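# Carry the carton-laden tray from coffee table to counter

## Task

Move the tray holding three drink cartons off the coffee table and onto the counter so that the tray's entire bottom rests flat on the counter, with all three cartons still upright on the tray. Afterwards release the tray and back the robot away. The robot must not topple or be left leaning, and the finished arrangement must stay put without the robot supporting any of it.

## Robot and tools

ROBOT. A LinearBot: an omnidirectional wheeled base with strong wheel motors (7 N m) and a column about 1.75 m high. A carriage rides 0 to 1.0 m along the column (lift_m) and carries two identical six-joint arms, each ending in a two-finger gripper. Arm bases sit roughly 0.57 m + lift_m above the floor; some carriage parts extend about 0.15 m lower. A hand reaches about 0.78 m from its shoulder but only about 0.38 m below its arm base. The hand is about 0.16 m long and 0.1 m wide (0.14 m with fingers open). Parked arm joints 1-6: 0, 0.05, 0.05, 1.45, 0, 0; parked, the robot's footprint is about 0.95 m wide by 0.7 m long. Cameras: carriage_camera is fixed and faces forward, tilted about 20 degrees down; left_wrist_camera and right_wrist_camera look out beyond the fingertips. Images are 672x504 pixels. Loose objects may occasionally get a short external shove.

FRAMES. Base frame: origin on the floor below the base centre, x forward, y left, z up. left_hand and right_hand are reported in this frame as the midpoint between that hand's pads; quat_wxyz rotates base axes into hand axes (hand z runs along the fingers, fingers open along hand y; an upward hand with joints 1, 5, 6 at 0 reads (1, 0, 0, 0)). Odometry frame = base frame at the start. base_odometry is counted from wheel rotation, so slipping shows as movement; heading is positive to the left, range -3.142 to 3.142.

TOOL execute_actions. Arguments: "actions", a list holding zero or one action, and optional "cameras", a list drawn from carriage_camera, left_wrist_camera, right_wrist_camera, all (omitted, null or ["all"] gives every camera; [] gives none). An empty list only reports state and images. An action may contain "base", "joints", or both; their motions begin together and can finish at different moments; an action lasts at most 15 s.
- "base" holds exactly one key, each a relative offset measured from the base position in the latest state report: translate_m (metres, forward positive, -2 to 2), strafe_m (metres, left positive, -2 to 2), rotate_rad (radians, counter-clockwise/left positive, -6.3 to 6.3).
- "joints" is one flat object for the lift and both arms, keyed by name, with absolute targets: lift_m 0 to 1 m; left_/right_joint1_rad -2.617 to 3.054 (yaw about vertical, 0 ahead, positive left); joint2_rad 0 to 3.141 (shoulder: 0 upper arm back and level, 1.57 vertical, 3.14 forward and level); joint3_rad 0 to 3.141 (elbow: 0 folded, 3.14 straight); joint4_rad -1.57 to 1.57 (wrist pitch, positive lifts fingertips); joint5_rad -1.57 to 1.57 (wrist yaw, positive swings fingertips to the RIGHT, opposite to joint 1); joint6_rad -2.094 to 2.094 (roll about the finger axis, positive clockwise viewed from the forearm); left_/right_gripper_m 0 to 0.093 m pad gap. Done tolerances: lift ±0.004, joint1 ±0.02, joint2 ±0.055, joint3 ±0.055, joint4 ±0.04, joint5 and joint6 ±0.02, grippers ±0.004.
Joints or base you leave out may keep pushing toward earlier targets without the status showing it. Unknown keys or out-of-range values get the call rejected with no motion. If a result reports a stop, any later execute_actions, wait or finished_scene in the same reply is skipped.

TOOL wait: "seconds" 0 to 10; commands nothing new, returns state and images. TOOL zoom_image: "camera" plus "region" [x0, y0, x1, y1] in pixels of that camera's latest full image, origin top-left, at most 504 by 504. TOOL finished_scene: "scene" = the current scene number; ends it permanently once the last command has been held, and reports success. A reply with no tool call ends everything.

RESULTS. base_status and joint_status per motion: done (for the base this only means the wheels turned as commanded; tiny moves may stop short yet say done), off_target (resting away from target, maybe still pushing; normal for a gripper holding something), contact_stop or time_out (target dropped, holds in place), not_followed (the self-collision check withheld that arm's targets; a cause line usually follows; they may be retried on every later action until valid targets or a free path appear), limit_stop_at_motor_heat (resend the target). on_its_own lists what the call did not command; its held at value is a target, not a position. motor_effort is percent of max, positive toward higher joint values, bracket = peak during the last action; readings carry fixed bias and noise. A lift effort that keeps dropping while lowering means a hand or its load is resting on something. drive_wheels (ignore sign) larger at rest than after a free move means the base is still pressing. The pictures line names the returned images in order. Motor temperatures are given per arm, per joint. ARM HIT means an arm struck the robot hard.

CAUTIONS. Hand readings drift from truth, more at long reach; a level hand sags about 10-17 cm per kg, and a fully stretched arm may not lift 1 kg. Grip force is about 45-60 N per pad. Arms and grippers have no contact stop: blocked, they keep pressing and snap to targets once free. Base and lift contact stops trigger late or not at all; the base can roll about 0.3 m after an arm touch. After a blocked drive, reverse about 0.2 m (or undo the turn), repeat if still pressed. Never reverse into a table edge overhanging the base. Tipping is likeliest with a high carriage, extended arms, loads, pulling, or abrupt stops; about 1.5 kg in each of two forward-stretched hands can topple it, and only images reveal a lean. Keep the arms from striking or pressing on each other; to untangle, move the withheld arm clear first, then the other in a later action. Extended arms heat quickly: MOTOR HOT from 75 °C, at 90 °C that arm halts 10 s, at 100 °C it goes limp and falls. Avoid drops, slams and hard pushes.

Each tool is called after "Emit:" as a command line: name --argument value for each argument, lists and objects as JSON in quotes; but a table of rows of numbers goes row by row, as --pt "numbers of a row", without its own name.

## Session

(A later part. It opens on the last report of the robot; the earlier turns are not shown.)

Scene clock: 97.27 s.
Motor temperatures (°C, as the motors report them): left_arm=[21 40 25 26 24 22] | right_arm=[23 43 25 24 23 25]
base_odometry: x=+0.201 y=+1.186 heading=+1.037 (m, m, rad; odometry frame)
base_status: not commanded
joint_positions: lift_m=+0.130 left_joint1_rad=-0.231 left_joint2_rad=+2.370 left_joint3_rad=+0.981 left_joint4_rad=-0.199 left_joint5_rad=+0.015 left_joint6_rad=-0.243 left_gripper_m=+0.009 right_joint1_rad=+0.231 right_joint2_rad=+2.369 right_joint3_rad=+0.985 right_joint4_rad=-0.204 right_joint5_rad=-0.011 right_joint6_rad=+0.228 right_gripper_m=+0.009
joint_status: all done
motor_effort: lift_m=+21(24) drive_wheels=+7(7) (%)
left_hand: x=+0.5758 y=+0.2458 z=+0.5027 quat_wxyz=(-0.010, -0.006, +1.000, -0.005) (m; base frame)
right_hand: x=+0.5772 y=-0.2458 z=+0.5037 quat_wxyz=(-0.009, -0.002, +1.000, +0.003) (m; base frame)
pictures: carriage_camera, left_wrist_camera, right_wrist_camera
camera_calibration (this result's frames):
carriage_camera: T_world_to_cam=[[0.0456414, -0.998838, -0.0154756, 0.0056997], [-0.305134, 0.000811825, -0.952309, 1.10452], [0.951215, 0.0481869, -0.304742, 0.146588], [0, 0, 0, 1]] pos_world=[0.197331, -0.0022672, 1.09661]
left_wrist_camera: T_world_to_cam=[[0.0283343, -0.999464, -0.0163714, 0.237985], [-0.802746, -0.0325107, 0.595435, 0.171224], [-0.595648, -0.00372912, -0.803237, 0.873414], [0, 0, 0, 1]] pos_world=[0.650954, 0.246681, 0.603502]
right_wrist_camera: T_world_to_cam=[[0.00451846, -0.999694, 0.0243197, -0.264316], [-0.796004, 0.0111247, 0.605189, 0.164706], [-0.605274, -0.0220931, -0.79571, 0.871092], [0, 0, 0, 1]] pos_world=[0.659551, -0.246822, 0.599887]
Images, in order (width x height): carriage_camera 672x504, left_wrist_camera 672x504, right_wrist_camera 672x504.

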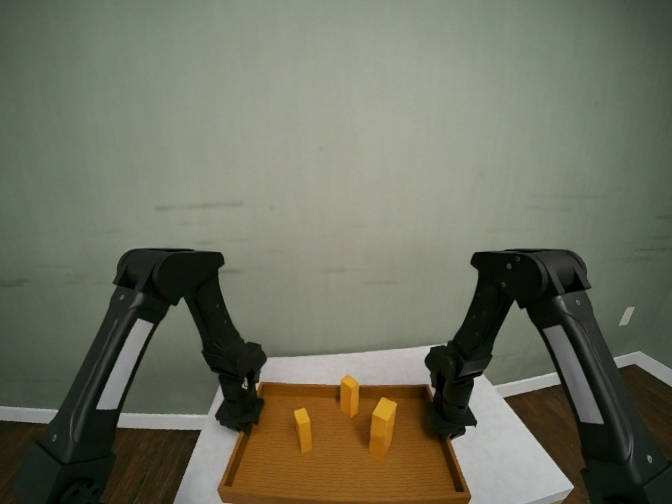

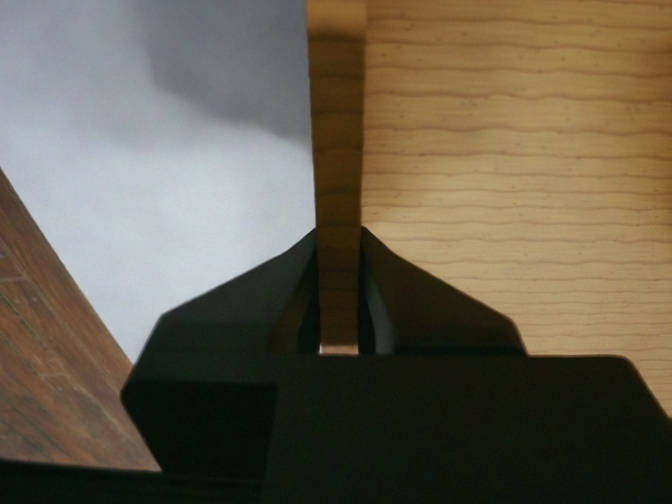

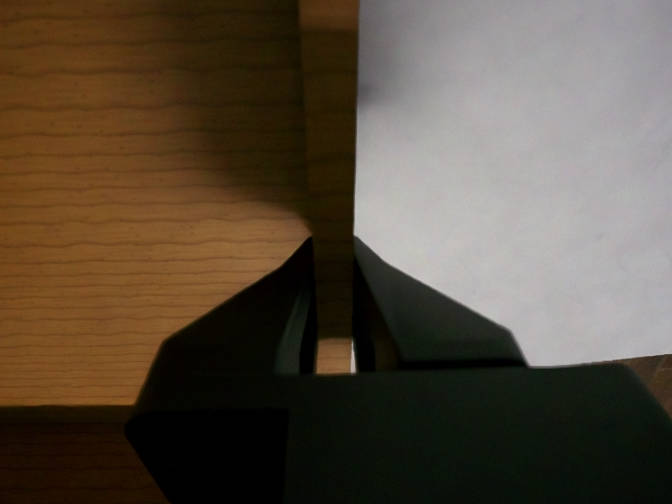

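Emit:
execute_actions --actions '[{"base": {"translate_m": -0.6}, "joints": {"lift_m": 0.3, "left_joint2_rad": 2.322, "right_joint2_rad": 2.322}}]'

Scene clock: 103.90 s.
Motor temperatures (°C, as the motors report them): left_arm=[21 42 25 26 24 22] | right_arm=[23 44 25 24 23 25]
base_odometry: x=-0.104 y=+0.669 heading=+1.037 (m, m, rad; odometry frame)
base_status: done
joint_positions: lift_m=+0.300 left_joint1_rad=-0.231 left_joint2_rad=+2.356 left_joint3_rad=+0.981 left_joint4_rad=-0.199 left_joint5_rad=+0.012 left_joint6_rad=-0.244 left_gripper_m=+0.009 right_joint1_rad=+0.231 right_joint2_rad=+2.350 right_joint3_rad=+0.985 right_joint4_rad=-0.209 right_joint5_rad=-0.003 right_joint6_rad=+0.227 right_gripper_m=+0.009
joint_status: all done
motor_effort: lift_m=+20(25) drive_wheels=-4(20) (%)
left_hand: x=+0.5798 y=+0.2454 z=+0.6769 quat_wxyz=(-0.003, -0.007, +1.000, -0.005) (m; base frame)
right_hand: x=+0.5816 y=-0.2462 z=+0.6793 quat_wxyz=(-0.002, -0.002, +1.000, +0.001) (m; base frame)
pictures: carriage_camera, left_wrist_camera, right_wrist_camera
camera_calibration (this result's frames):
carriage_camera: T_world_to_cam=[[0.0456414, -0.998838, -0.0154756, 0.00833114], [-0.305134, 0.000811825, -0.952309, 1.26645], [0.951215, 0.0481869, -0.304742, 0.198405], [0, 0, 0, 1]] pos_world=[0.197331, -0.0022672, 1.26665]
left_wrist_camera: T_world_to_cam=[[0.0289089, -0.999457, -0.0158067, 0.239602], [-0.811028, -0.0326963, 0.584092, 0.0832761], [-0.584292, -0.00406577, -0.811533, 1.01478], [0, 0, 0, 1]] pos_world=[0.653542, 0.246321, 0.778676]
right_wrist_camera: T_world_to_cam=[[0.00457275, -0.999579, 0.0286582, -0.271873], [-0.805068, 0.0133195, 0.593034, 0.0759867], [-0.593166, -0.0257836, -0.804668, 1.0116], [0, 0, 0, 1]] pos_world=[0.662462, -0.246688, 0.776728]
Images, in order (width x height): carriage_camera 672x504, left_wrist_camera 672x504, right_wrist_camera 672x504.

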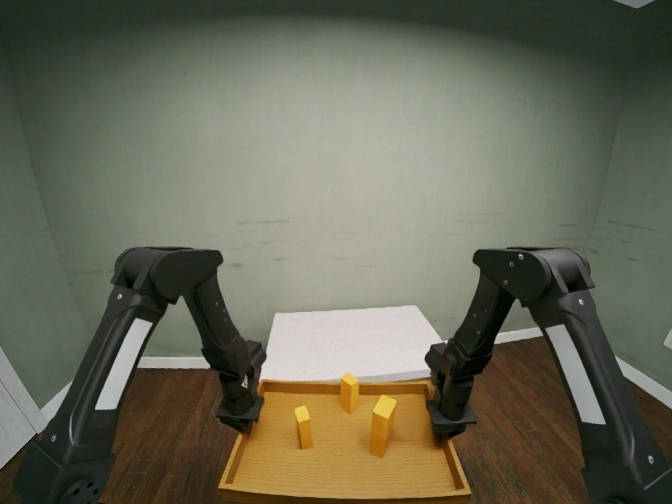

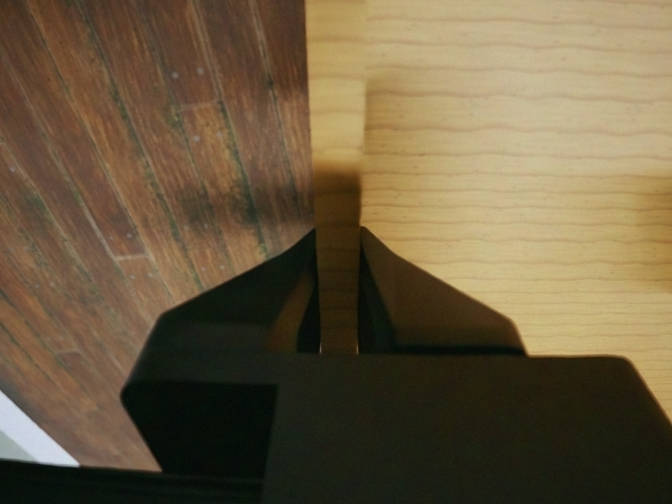

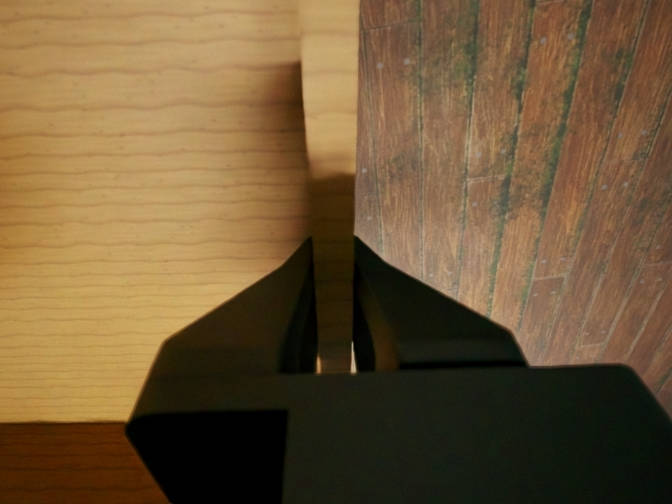

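Emit:
execute_actions --actions '[{"base": {"rotate_rad": -3.0}}]' --cameras '["carriage_camera"]'

Scene clock: 109.53 s.
Motor temperatures (°C, as the motors report them): left_arm=[21 43 25 26 24 22] | right_arm=[23 45 25 24 23 25]
base_odometry: x=-0.104 y=+0.669 heading=-1.963 (m, m, rad; odometry frame)
base_status: done
joint_positions: lift_m=+0.300 left_joint1_rad=-0.228 left_joint2_rad=+2.356 left_joint3_rad=+0.981 left_joint4_rad=-0.187 left_joint5_rad=+0.013 left_joint6_rad=-0.242 left_gripper_m=+0.009 right_joint1_rad=+0.228 right_joint2_rad=+2.350 right_joint3_rad=+0.985 right_joint4_rad=-0.197 right_joint5_rad=-0.002 right_joint6_rad=+0.224 right_gripper_m=+0.009
joint_status: not commanded
motor_effort: lift_m=+21(20) drive_wheels=+9(28) (%)
left_hand: x=+0.5828 y=+0.2453 z=+0.6769 quat_wxyz=(+0.002, -0.007, +1.000, -0.007) (m; base frame)
right_hand: x=+0.5848 y=-0.2465 z=+0.6793 quat_wxyz=(+0.004, -0.002, +1.000, +0.002) (m; base frame)
pictures: carriage_camera
camera_calibration (this result's frames):
carriage_camera: T_world_to_cam=[[0.0456414, -0.998838, -0.0154756, 0.00833114], [-0.305134, 0.000811825, -0.952309, 1.26645], [0.951215, 0.0481869, -0.304742, 0.198405], [0, 0, 0, 1]] pos_world=[0.197331, -0.0022672, 1.26665]
Images, in order (width x height): carriage_camera 672x504.

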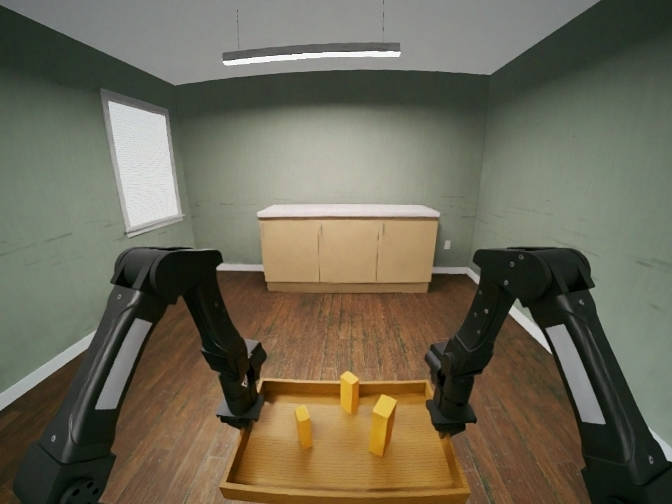

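Emit:
zoom_image --camera "carriage_camera" --region '[245, 190, 455, 305]'

Region (245, 190, 455, 305) of carriage_camera's 672x504 image, scaled by 2.400, with more detail than that image has; it fills the top 276 rows of this view, and the rest is white.

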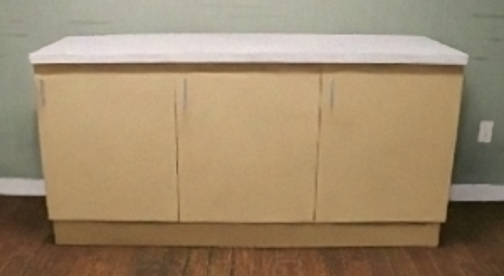

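Emit:
execute_actions --actions '[{"base": {"translate_m": 2.0}, "joints": {"lift_m": 0.65}}]'

Scene clock: 123.47 s.
Motor temperatures (°C, as the motors report them): left_arm=[21 45 24 26 24 22] | right_arm=[23 48 25 24 23 25]
base_odometry: x=-0.872 y=-1.178 heading=-1.964 (m, m, rad; odometry frame)
base_status: done
joint_positions: lift_m=+0.650 left_joint1_rad=-0.228 left_joint2_rad=+2.356 left_joint3_rad=+0.981 left_joint4_rad=-0.198 left_joint5_rad=+0.014 left_joint6_rad=-0.242 left_gripper_m=+0.009 right_joint1_rad=+0.230 right_joint2_rad=+2.351 right_joint3_rad=+0.985 right_joint4_rad=-0.207 right_joint5_rad=-0.007 right_joint6_rad=+0.225 right_gripper_m=+0.009
joint_status: all done
motor_effort: lift_m=+20(24) drive_wheels=-9(27) (%)
left_hand: x=+0.5803 y=+0.2457 z=+1.0271 quat_wxyz=(-0.003, -0.007, +1.000, -0.006) (m; base frame)
right_hand: x=+0.5818 y=-0.2460 z=+1.0290 quat_wxyz=(-0.002, -0.002, +1.000, +0.003) (m; base frame)
pictures: carriage_camera, left_wrist_camera, right_wrist_camera
camera_calibration (this result's frames):
carriage_camera: T_world_to_cam=[[0.0456414, -0.998838, -0.0154756, 0.0137478], [-0.305134, 0.000811825, -0.952309, 1.59977], [0.951215, 0.0481869, -0.304742, 0.305068], [0, 0, 0, 1]] pos_world=[0.197331, -0.0022672, 1.61666]
left_wrist_camera: T_world_to_cam=[[0.0300743, -0.999461, -0.0131944, 0.2421], [-0.811565, -0.0321219, 0.583378, -0.119973], [-0.583487, -0.00683659, -0.812094, 1.3001], [0, 0, 0, 1]] pos_world=[0.653943, 0.247004, 1.12898]
right_wrist_camera: T_world_to_cam=[[0.00455919, -0.999694, 0.0243076, -0.277265], [-0.805165, 0.0107457, 0.592954, -0.131717], [-0.593034, -0.022275, -0.804869, 1.29409], [0, 0, 0, 1]] pos_world=[0.662649, -0.246939, 1.12641]
Images, in order (width x height): carriage_camera 672x504, left_wrist_camera 672x504, right_wrist_camera 672x504.

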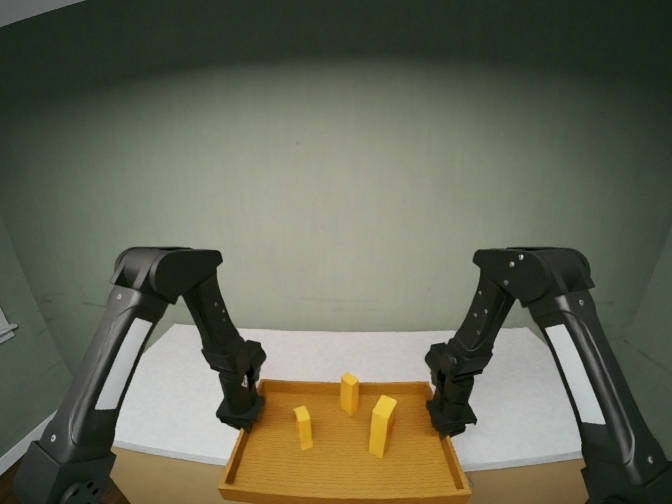

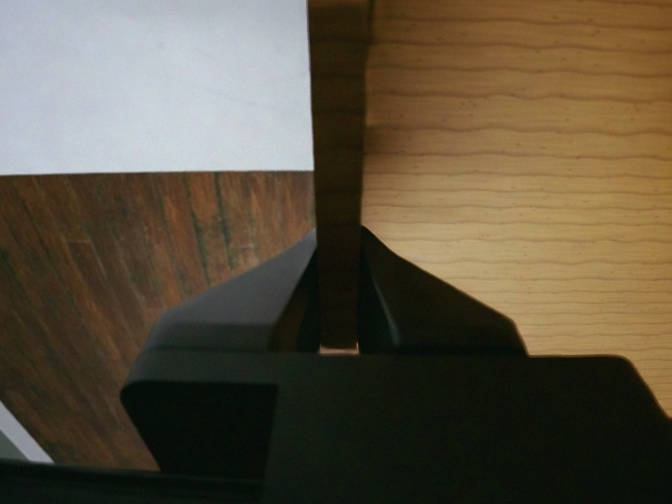

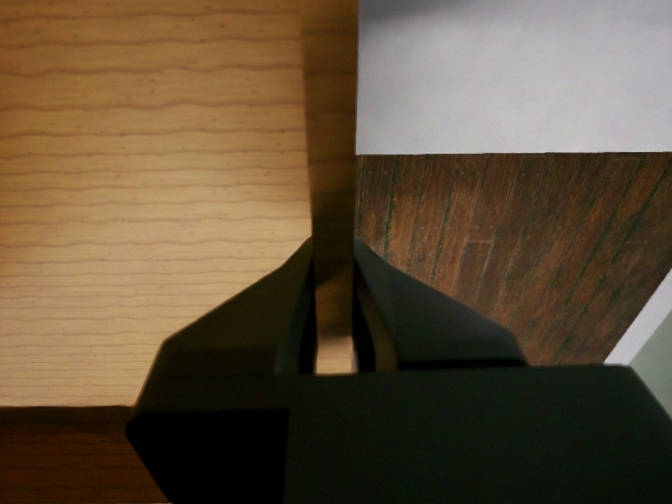

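Emit:
zoom_image --camera "carriage_camera" --region '[100, 400, 300, 504]'

Emit:
zoom_image --camera "carriage_camera" --region '[420, 400, 620, 504]'

Region (100, 400, 300, 504) of carriage_camera's 672x504 image, scaled by 2.520, with more detail than that image has; it fills the top 262 rows of this view, and the rest is white.

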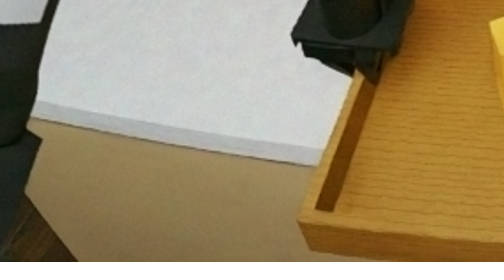

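Region (420, 400, 620, 504) of carriage_camera's 672x504 image, scaled by 2.520, with more detail than that image has; it fills the top 262 rows of this view, and the rest is white.

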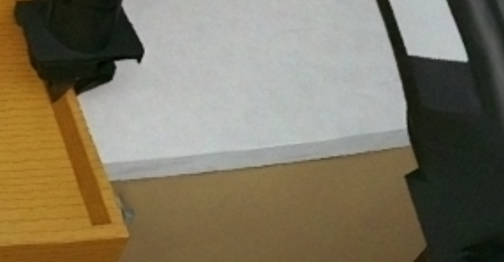

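Emit:
execute_actions --actions '[{"base": {"translate_m": 0.19}, "joints": {"lift_m": 0.585}}]'

Scene clock: 131.03 s.
Motor temperatures (°C, as the motors report them): left_arm=[21 46 24 26 24 22] | right_arm=[23 49 25 24 23 25]
base_odometry: x=-0.945 y=-1.353 heading=-1.965 (m, m, rad; odometry frame)
base_status: done
joint_positions: lift_m=+0.585 left_joint1_rad=-0.228 left_joint2_rad=+2.357 left_joint3_rad=+0.981 left_joint4_rad=-0.197 left_joint5_rad=+0.012 left_joint6_rad=-0.242 left_gripper_m=+0.009 right_joint1_rad=+0.230 right_joint2_rad=+2.354 right_joint3_rad=+0.982 right_joint4_rad=-0.199 right_joint5_rad=-0.008 right_joint6_rad=+0.227 right_gripper_m=+0.009
joint_status: all done
motor_effort: lift_m=+21(22) drive_wheels=-9(22) (%)
left_hand: x=+0.5803 y=+0.2460 z=+0.9616 quat_wxyz=(-0.003, -0.007, +1.000, -0.006) (m; base frame)
right_hand: x=+0.5811 y=-0.2457 z=+0.9626 quat_wxyz=(-0.001, -0.002, +1.000, +0.004) (m; base frame)
pictures: carriage_camera, left_wrist_camera, right_wrist_camera
camera_calibration (this result's frames):
carriage_camera: T_world_to_cam=[[0.0456414, -0.998838, -0.0154756, 0.01274], [-0.305134, 0.000811825, -0.952309, 1.53775], [0.951215, 0.0481869, -0.304742, 0.285222], [0, 0, 0, 1]] pos_world=[0.197331, -0.0022672, 1.55153]
left_wrist_camera: T_world_to_cam=[[0.0300759, -0.999434, -0.0150385, 0.243332], [-0.811817, -0.0332018, 0.582968, -0.0809441], [-0.583137, -0.00532478, -0.812356, 1.24663], [0, 0, 0, 1]] pos_world=[0.653926, 0.247145, 1.06355]
right_wrist_camera: T_world_to_cam=[[0.0037669, -0.999732, 0.0228549, -0.273514], [-0.805876, 0.0104971, 0.591992, -0.0916169], [-0.592073, -0.0206482, -0.80562, 1.24077], [0, 0, 0, 1]] pos_world=[0.661828, -0.246859, 1.06008]
Images, in order (width x height): carriage_camera 672x504, left_wrist_camera 672x504, right_wrist_camera 672x504.

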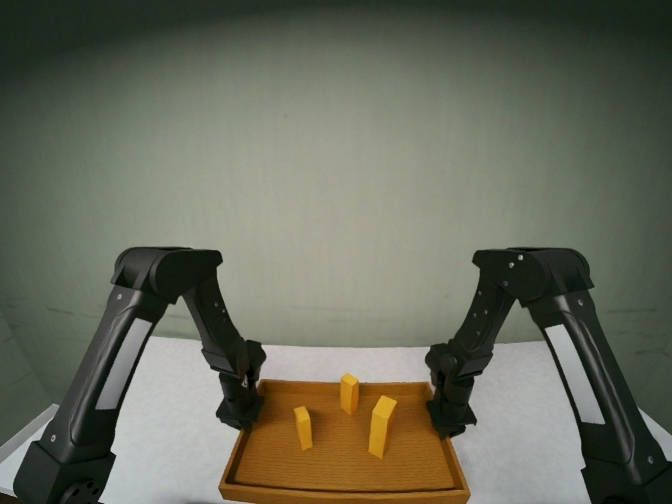

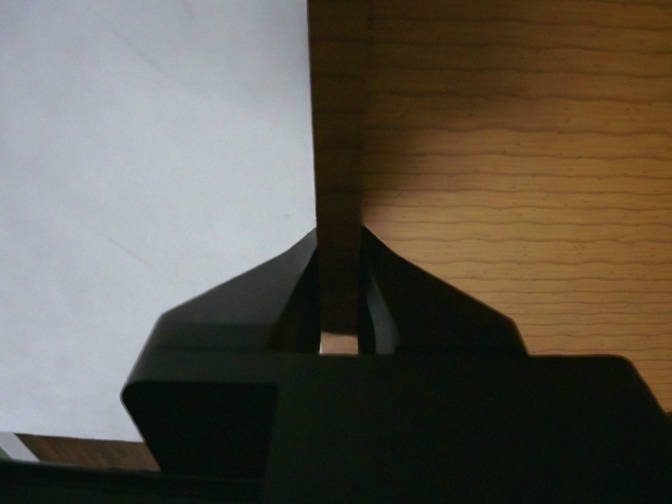

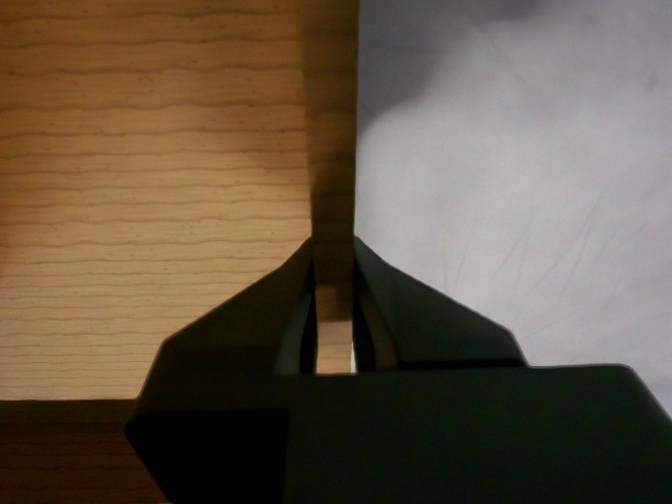

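Emit:
execute_actions --actions '[{"joints": {"lift_m": 0.565}}]'

Scene clock: 134.83 s.
Motor temperatures (°C, as the motors report them): left_arm=[21 46 24 26 24 22] | right_arm=[23 49 25 24 23 25]
base_odometry: x=-0.945 y=-1.353 heading=-1.965 (m, m, rad; odometry frame)
base_status: not commanded
joint_positions: lift_m=+0.565 left_joint1_rad=-0.228 left_joint2_rad=+2.356 left_joint3_rad=+0.981 left_joint4_rad=-0.193 left_joint5_rad=+0.011 left_joint6_rad=-0.242 left_gripper_m=+0.009 right_joint1_rad=+0.230 right_joint2_rad=+2.354 right_joint3_rad=+0.982 right_joint4_rad=-0.195 right_joint5_rad=-0.006 right_joint6_rad=+0.227 right_gripper_m=+0.009
joint_status: all done
motor_effort: lift_m=+21(23) drive_wheels=+9(11) (%)
left_hand: x=+0.5816 y=+0.2459 z=+0.9418 quat_wxyz=(+0.000, -0.007, +1.000, -0.006) (m; base frame)
right_hand: x=+0.5820 y=-0.2458 z=+0.9425 quat_wxyz=(+0.001, -0.002, +1.000, +0.003) (m; base frame)
pictures: carriage_camera, left_wrist_camera, right_wrist_camera
camera_calibration (this result's frames):
carriage_camera: T_world_to_cam=[[0.0456414, -0.998838, -0.0154756, 0.0124307], [-0.305134, 0.000811825, -0.952309, 1.51873], [0.951215, 0.0481869, -0.304742, 0.279133], [0, 0, 0, 1]] pos_world=[0.197331, -0.0022672, 1.53155]
left_wrist_camera: T_world_to_cam=[[0.0301521, -0.999435, -0.0148797, 0.242714], [-0.814773, -0.0331987, 0.578829, -0.062733], [-0.578995, -0.00532935, -0.815314, 1.23159], [0, 0, 0, 1]] pos_world=[0.654654, 0.247058, 1.04406]
right_wrist_camera: T_world_to_cam=[[0.00329411, -0.999708, 0.0239412, -0.273931], [-0.8081, 0.0114412, 0.588934, -0.0746006], [-0.589035, -0.0212869, -0.807827, 1.22526], [0, 0, 0, 1]] pos_world=[0.66234, -0.246916, 1.04029]
Images, in order (width x height): carriage_camera 672x504, left_wrist_camera 672x504, right_wrist_camera 672x504.

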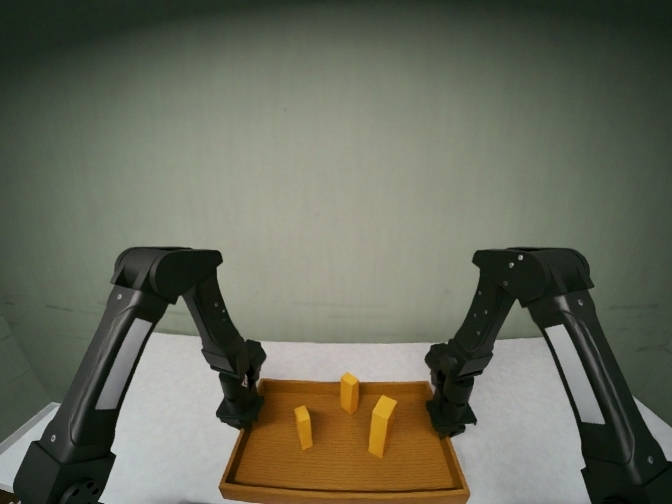

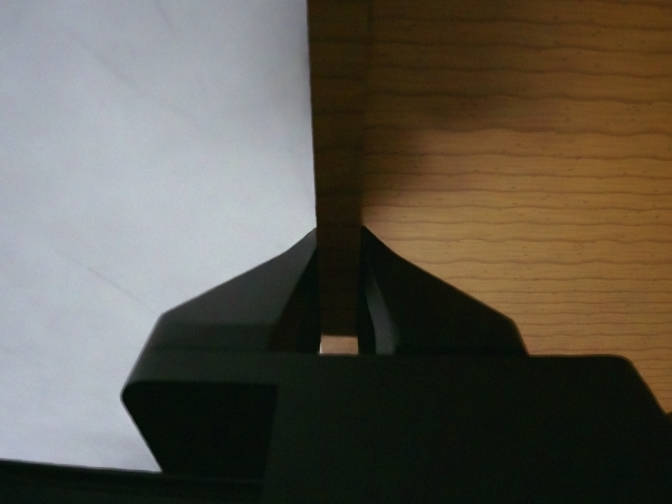

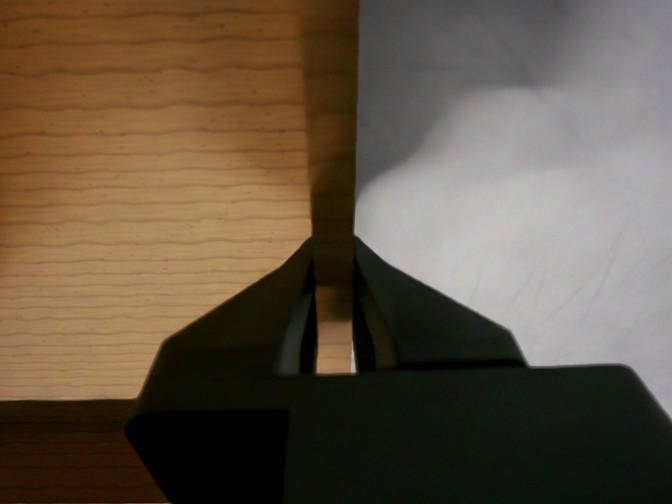

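Emit:
execute_actions --actions '[{"joints": {"lift_m": 0.555}}]'

Scene clock: 136.13 s.
Motor temperatures (°C, as the motors report them): left_arm=[21 46 24 26 24 22] | right_arm=[23 49 25 24 23 25]
base_odometry: x=-0.945 y=-1.353 heading=-1.965 (m, m, rad; odometry frame)
base_status: not commanded
joint_positions: lift_m=+0.555 left_joint1_rad=-0.228 left_joint2_rad=+2.331 left_joint3_rad=+0.981 left_joint4_rad=-0.223 left_joint5_rad=+0.010 left_joint6_rad=-0.242 left_gripper_m=+0.009 right_joint1_rad=+0.230 right_joint2_rad=+2.328 right_joint3_rad=+0.982 right_joint4_rad=-0.224 right_joint5_rad=-0.005 right_joint6_rad=+0.227 right_gripper_m=+0.009
joint_status: all done
motor_effort: lift_m=+17(19) drive_wheels=+9(10) (%)
left_hand: x=+0.5815 y=+0.2462 z=+0.9397 quat_wxyz=(-0.002, -0.007, +1.000, -0.004) (m; base frame)
right_hand: x=+0.5824 y=-0.2459 z=+0.9407 quat_wxyz=(+0.000, -0.002, +1.000, +0.003) (m; base frame)
pictures: carriage_camera, left_wrist_camera, right_wrist_camera
camera_calibration (this result's frames):
carriage_camera: T_world_to_cam=[[0.0456414, -0.998838, -0.0154756, 0.0122822], [-0.305134, 0.000811825, -0.952309, 1.50958], [0.951215, 0.0481869, -0.304742, 0.276208], [0, 0, 0, 1]] pos_world=[0.197331, -0.0022672, 1.52195]
left_wrist_camera: T_world_to_cam=[[0.0300852, -0.9994, -0.017154, 0.245078], [-0.812335, -0.0344465, 0.582173, -0.0658452], [-0.582415, -0.00358002, -0.812884, 1.2291], [0, 0, 0, 1]] pos_world=[0.654985, 0.247063, 1.04165]
right_wrist_camera: T_world_to_cam=[[0.00334982, -0.999665, 0.0256567, -0.275639], [-0.806721, 0.0124598, 0.590801, -0.0755688], [-0.590923, -0.0226769, -0.806409, 1.22349], [0, 0, 0, 1]] pos_world=[0.662947, -0.246861, 1.03835]
Images, in order (width x height): carriage_camera 672x504, left_wrist_camera 672x504, right_wrist_camera 672x504.

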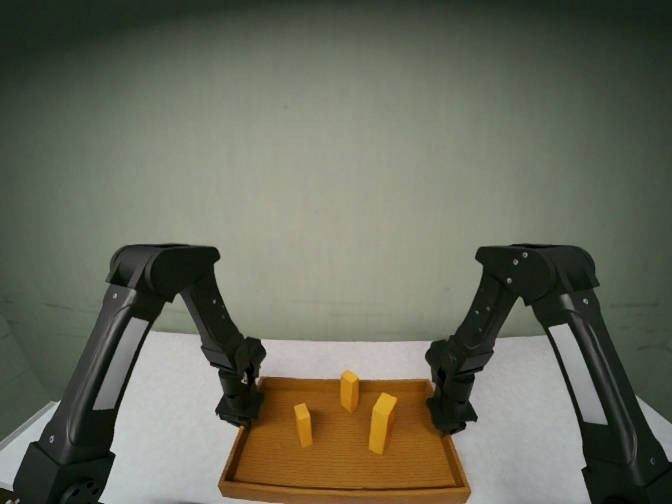

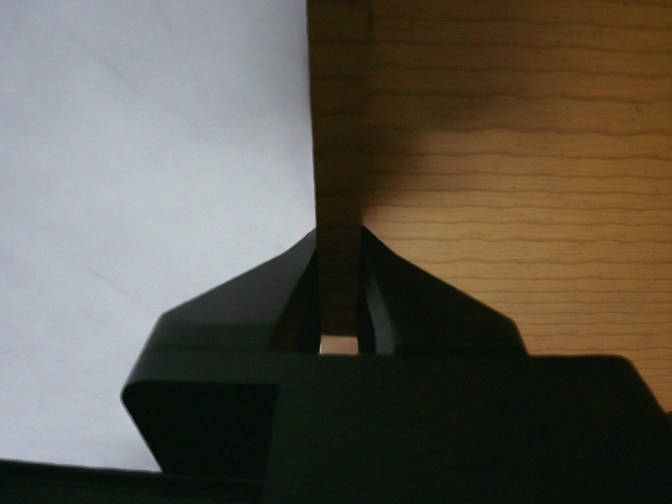

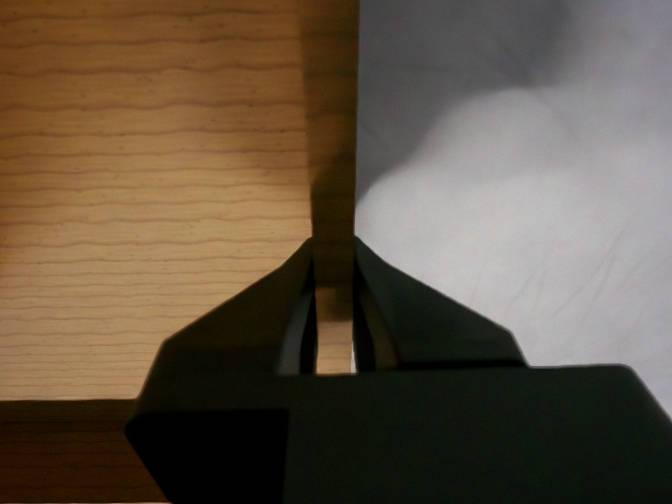

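Emit:
execute_actions --actions '[{"joints": {"left_gripper_m": 0.045, "right_gripper_m": 0.045}}]'

Scene clock: 137.60 s.
Motor temperatures (°C, as the motors report them): left_arm=[21 46 24 26 24 22] | right_arm=[23 49 25 24 23 25]
base_odometry: x=-0.945 y=-1.353 heading=-1.965 (m, m, rad; odometry frame)
base_status: not commanded
joint_positions: lift_m=+0.555 left_joint1_rad=-0.228 left_joint2_rad=+2.331 left_joint3_rad=+0.981 left_joint4_rad=-0.215 left_joint5_rad=+0.008 left_joint6_rad=-0.237 left_gripper_m=+0.045 right_joint1_rad=+0.230 right_joint2_rad=+2.328 right_joint3_rad=+0.982 right_joint4_rad=-0.219 right_joint5_rad=-0.005 right_joint6_rad=+0.227 right_gripper_m=+0.045
joint_status: all done
motor_effort: lift_m=+18(18) drive_wheels=+9(10) (%)
left_hand: x=+0.5834 y=+0.2460 z=+0.9396 quat_wxyz=(+0.002, -0.005, +1.000, -0.005) (m; base frame)
right_hand: x=+0.5837 y=-0.2456 z=+0.9407 quat_wxyz=(+0.002, -0.002, +1.000, +0.003) (m; base frame)
pictures: carriage_camera, left_wrist_camera, right_wrist_camera
camera_calibration (this result's frames):
carriage_camera: T_world_to_cam=[[0.0456414, -0.998838, -0.0154756, 0.0122817], [-0.305134, 0.000811825, -0.952309, 1.50955], [0.951215, 0.0481869, -0.304742, 0.276198], [0, 0, 0, 1]] pos_world=[0.197331, -0.0022672, 1.52192]
left_wrist_camera: T_world_to_cam=[[0.0252639, -0.999541, -0.0166993, 0.247272], [-0.817024, -0.0302707, 0.575809, -0.0566122], [-0.57605, -0.000903467, -0.817414, 1.23006], [0, 0, 0, 1]] pos_world=[0.656075, 0.246557, 1.04219]
right_wrist_camera: T_world_to_cam=[[0.00321953, -0.999696, 0.024455, -0.274144], [-0.809782, 0.0117421, 0.586613, -0.0689757], [-0.586722, -0.0216918, -0.809498, 1.22492], [0, 0, 0, 1]] pos_world=[0.663717, -0.24668, 1.03874]
Images, in order (width x height): carriage_camera 672x504, left_wrist_camera 672x504, right_wrist_camera 672x504.

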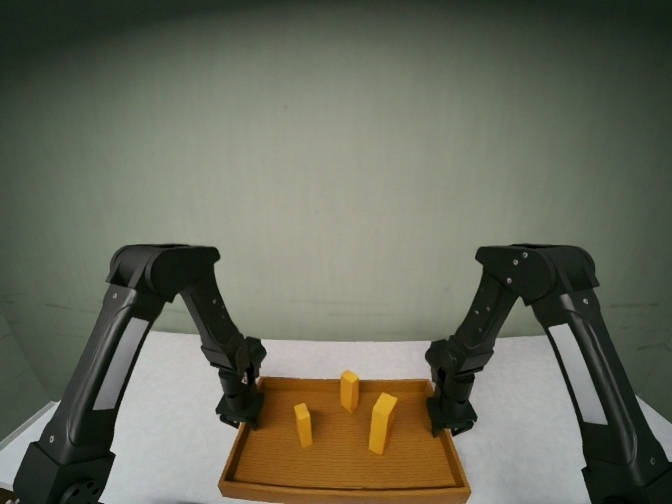

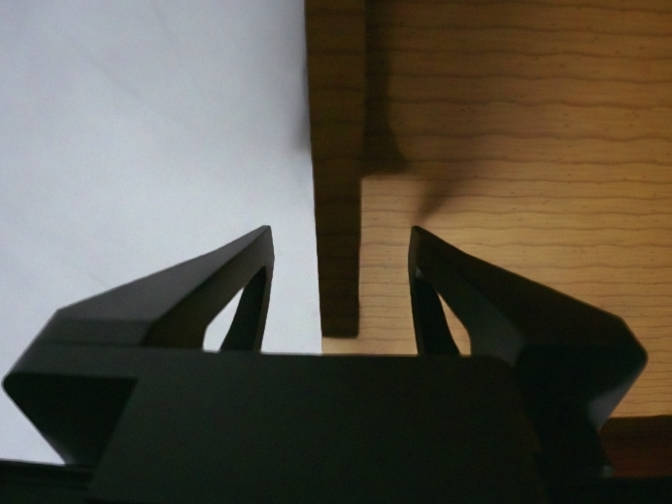

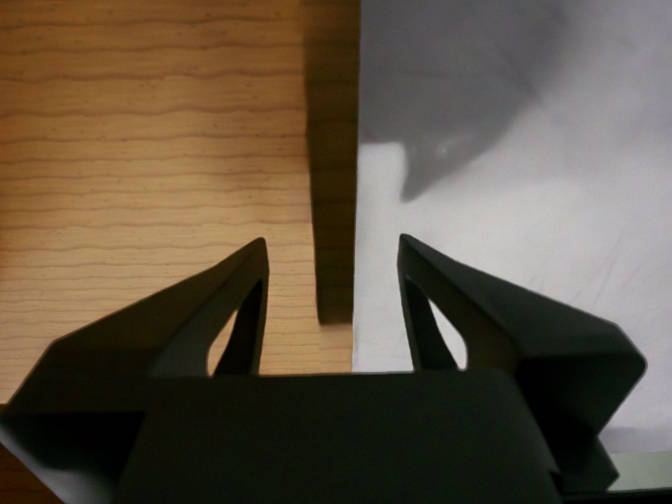

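Emit:
execute_actions --actions '[{"joints": {"lift_m": 0.625}}]'

Scene clock: 139.53 s.
Motor temperatures (°C, as the motors report them): left_arm=[21 46 24 26 24 22] | right_arm=[23 49 25 24 23 25]
base_odometry: x=-0.945 y=-1.353 heading=-1.965 (m, m, rad; odometry frame)
base_status: not commanded
joint_positions: lift_m=+0.625 left_joint1_rad=-0.228 left_joint2_rad=+2.330 left_joint3_rad=+0.981 left_joint4_rad=-0.208 left_joint5_rad=+0.006 left_joint6_rad=-0.237 left_gripper_m=+0.045 right_joint1_rad=+0.230 right_joint2_rad=+2.321 right_joint3_rad=+0.982 right_joint4_rad=-0.213 right_joint5_rad=-0.005 right_joint6_rad=+0.227 right_gripper_m=+0.045
joint_status: all done
motor_effort: lift_m=+18(22) drive_wheels=+8(9) (%)
left_hand: x=+0.5853 y=+0.2459 z=+1.0098 quat_wxyz=(+0.006, -0.005, +1.000, -0.005) (m; base frame)
right_hand: x=+0.5866 y=-0.2450 z=+1.0125 quat_wxyz=(+0.008, -0.002, +1.000, +0.004) (m; base frame)
pictures: carriage_camera, left_wrist_camera, right_wrist_camera
camera_calibration (this result's frames):
carriage_camera: T_world_to_cam=[[0.0456414, -0.998838, -0.0154756, 0.0133651], [-0.305134, 0.000811825, -0.952309, 1.57622], [0.951215, 0.0481869, -0.304742, 0.297532], [0, 0, 0, 1]] pos_world=[0.197331, -0.0022672, 1.59193]
left_wrist_camera: T_world_to_cam=[[0.025413, -0.999539, -0.0166343, 0.248134], [-0.821526, -0.0303624, 0.569363, -0.0862691], [-0.569605, -0.000803682, -0.821918, 1.28924], [0, 0, 0, 1]] pos_world=[0.657181, 0.246437, 1.1129]
right_wrist_camera: T_world_to_cam=[[0.00296141, -0.999756, 0.0218776, -0.272477], [-0.816268, 0.0102213, 0.577583, -0.0961742], [-0.577666, -0.0195684, -0.816039, 1.28664], [0, 0, 0, 1]] pos_world=[0.665553, -0.24625, 1.11146]
Images, in order (width x height): carriage_camera 672x504, left_wrist_camera 672x504, right_wrist_camera 672x504.

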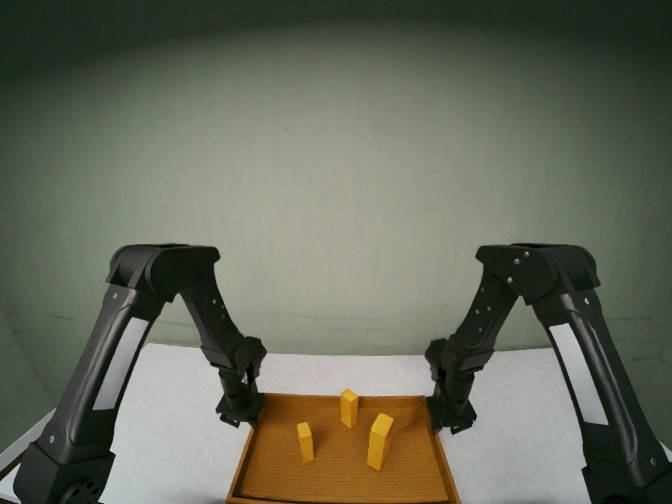

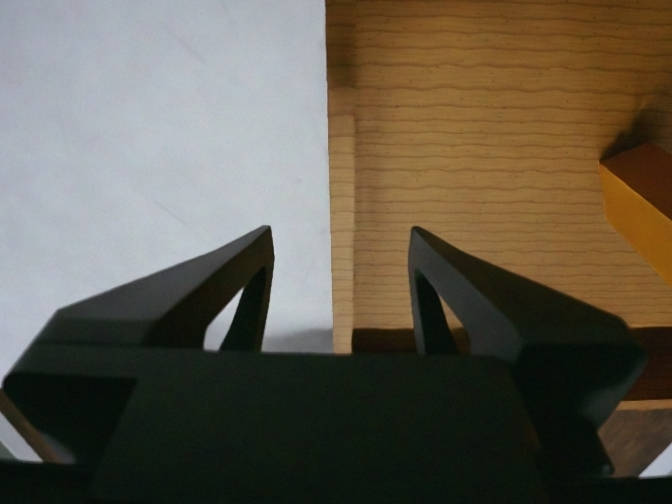

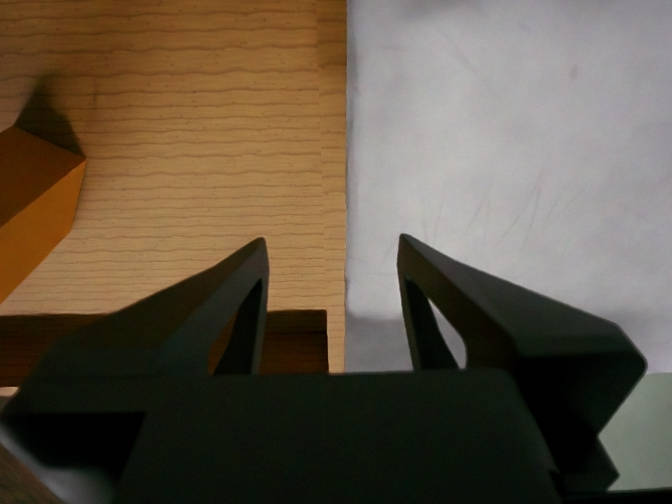

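Emit:
execute_actions --actions '[{"base": {"translate_m": -0.5}}]'

Scene clock: 145.17 s.
Motor temperatures (°C, as the motors report them): left_arm=[21 46 24 26 24 22] | right_arm=[23 48 25 24 23 25]
base_odometry: x=-0.753 y=-0.891 heading=-1.966 (m, m, rad; odometry frame)
base_status: done
joint_positions: lift_m=+0.625 left_joint1_rad=-0.228 left_joint2_rad=+2.330 left_joint3_rad=+0.981 left_joint4_rad=-0.203 left_joint5_rad=+0.005 left_joint6_rad=-0.237 left_gripper_m=+0.045 right_joint1_rad=+0.229 right_joint2_rad=+2.321 right_joint3_rad=+0.982 right_joint4_rad=-0.205 right_joint5_rad=-0.005 right_joint6_rad=+0.227 right_gripper_m=+0.045
joint_status: not commanded
motor_effort: lift_m=+18(19) drive_wheels=-7(31) (%)
left_hand: x=+0.5864 y=+0.2459 z=+1.0098 quat_wxyz=(+0.008, -0.004, +1.000, -0.004) (m; base frame)
right_hand: x=+0.5886 y=-0.2451 z=+1.0126 quat_wxyz=(+0.012, -0.001, +1.000, +0.005) (m; base frame)
pictures: carriage_camera, left_wrist_camera, right_wrist_camera
camera_calibration (this result's frames):
carriage_camera: T_world_to_cam=[[0.0456414, -0.998838, -0.0154756, 0.013365], [-0.305134, 0.000811825, -0.952309, 1.57622], [0.951215, 0.0481869, -0.304742, 0.297531], [0, 0, 0, 1]] pos_world=[0.197331, -0.0022672, 1.59193]
left_wrist_camera: T_world_to_cam=[[0.0251362, -0.99954, -0.01697, 0.248608], [-0.824264, -0.0303276, 0.565393, -0.0797209], [-0.565647, -0.00022408, -0.824647, 1.2902], [0, 0, 0, 1]] pos_world=[0.65784, 0.246365, 1.11326]
right_wrist_camera: T_world_to_cam=[[0.00126076, -0.99979, 0.0204431, -0.270129], [-0.820782, 0.0106433, 0.571142, -0.0852437], [-0.57124, -0.0174994, -0.820597, 1.28919], [0, 0, 0, 1]] pos_world=[0.666812, -0.246605, 1.11212]
Images, in order (width x height): carriage_camera 672x504, left_wrist_camera 672x504, right_wrist_camera 672x504.

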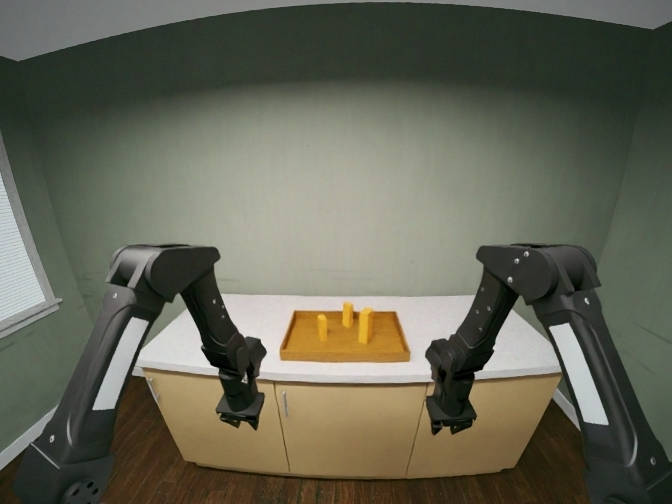

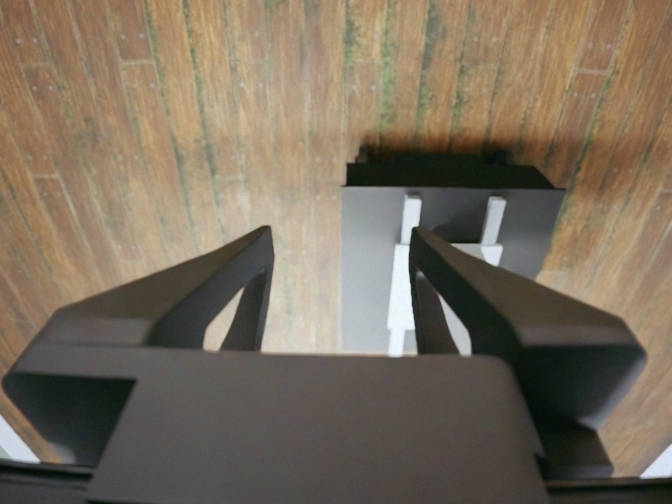

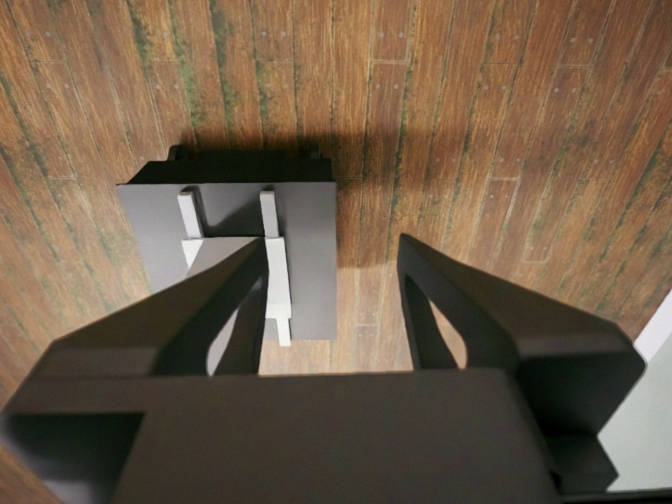

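The tray is fully on the counter, all three cartons are standing, and the robot has backed clear.

Emit:
finished_scene --scene 1

The scene is finished: the task was done.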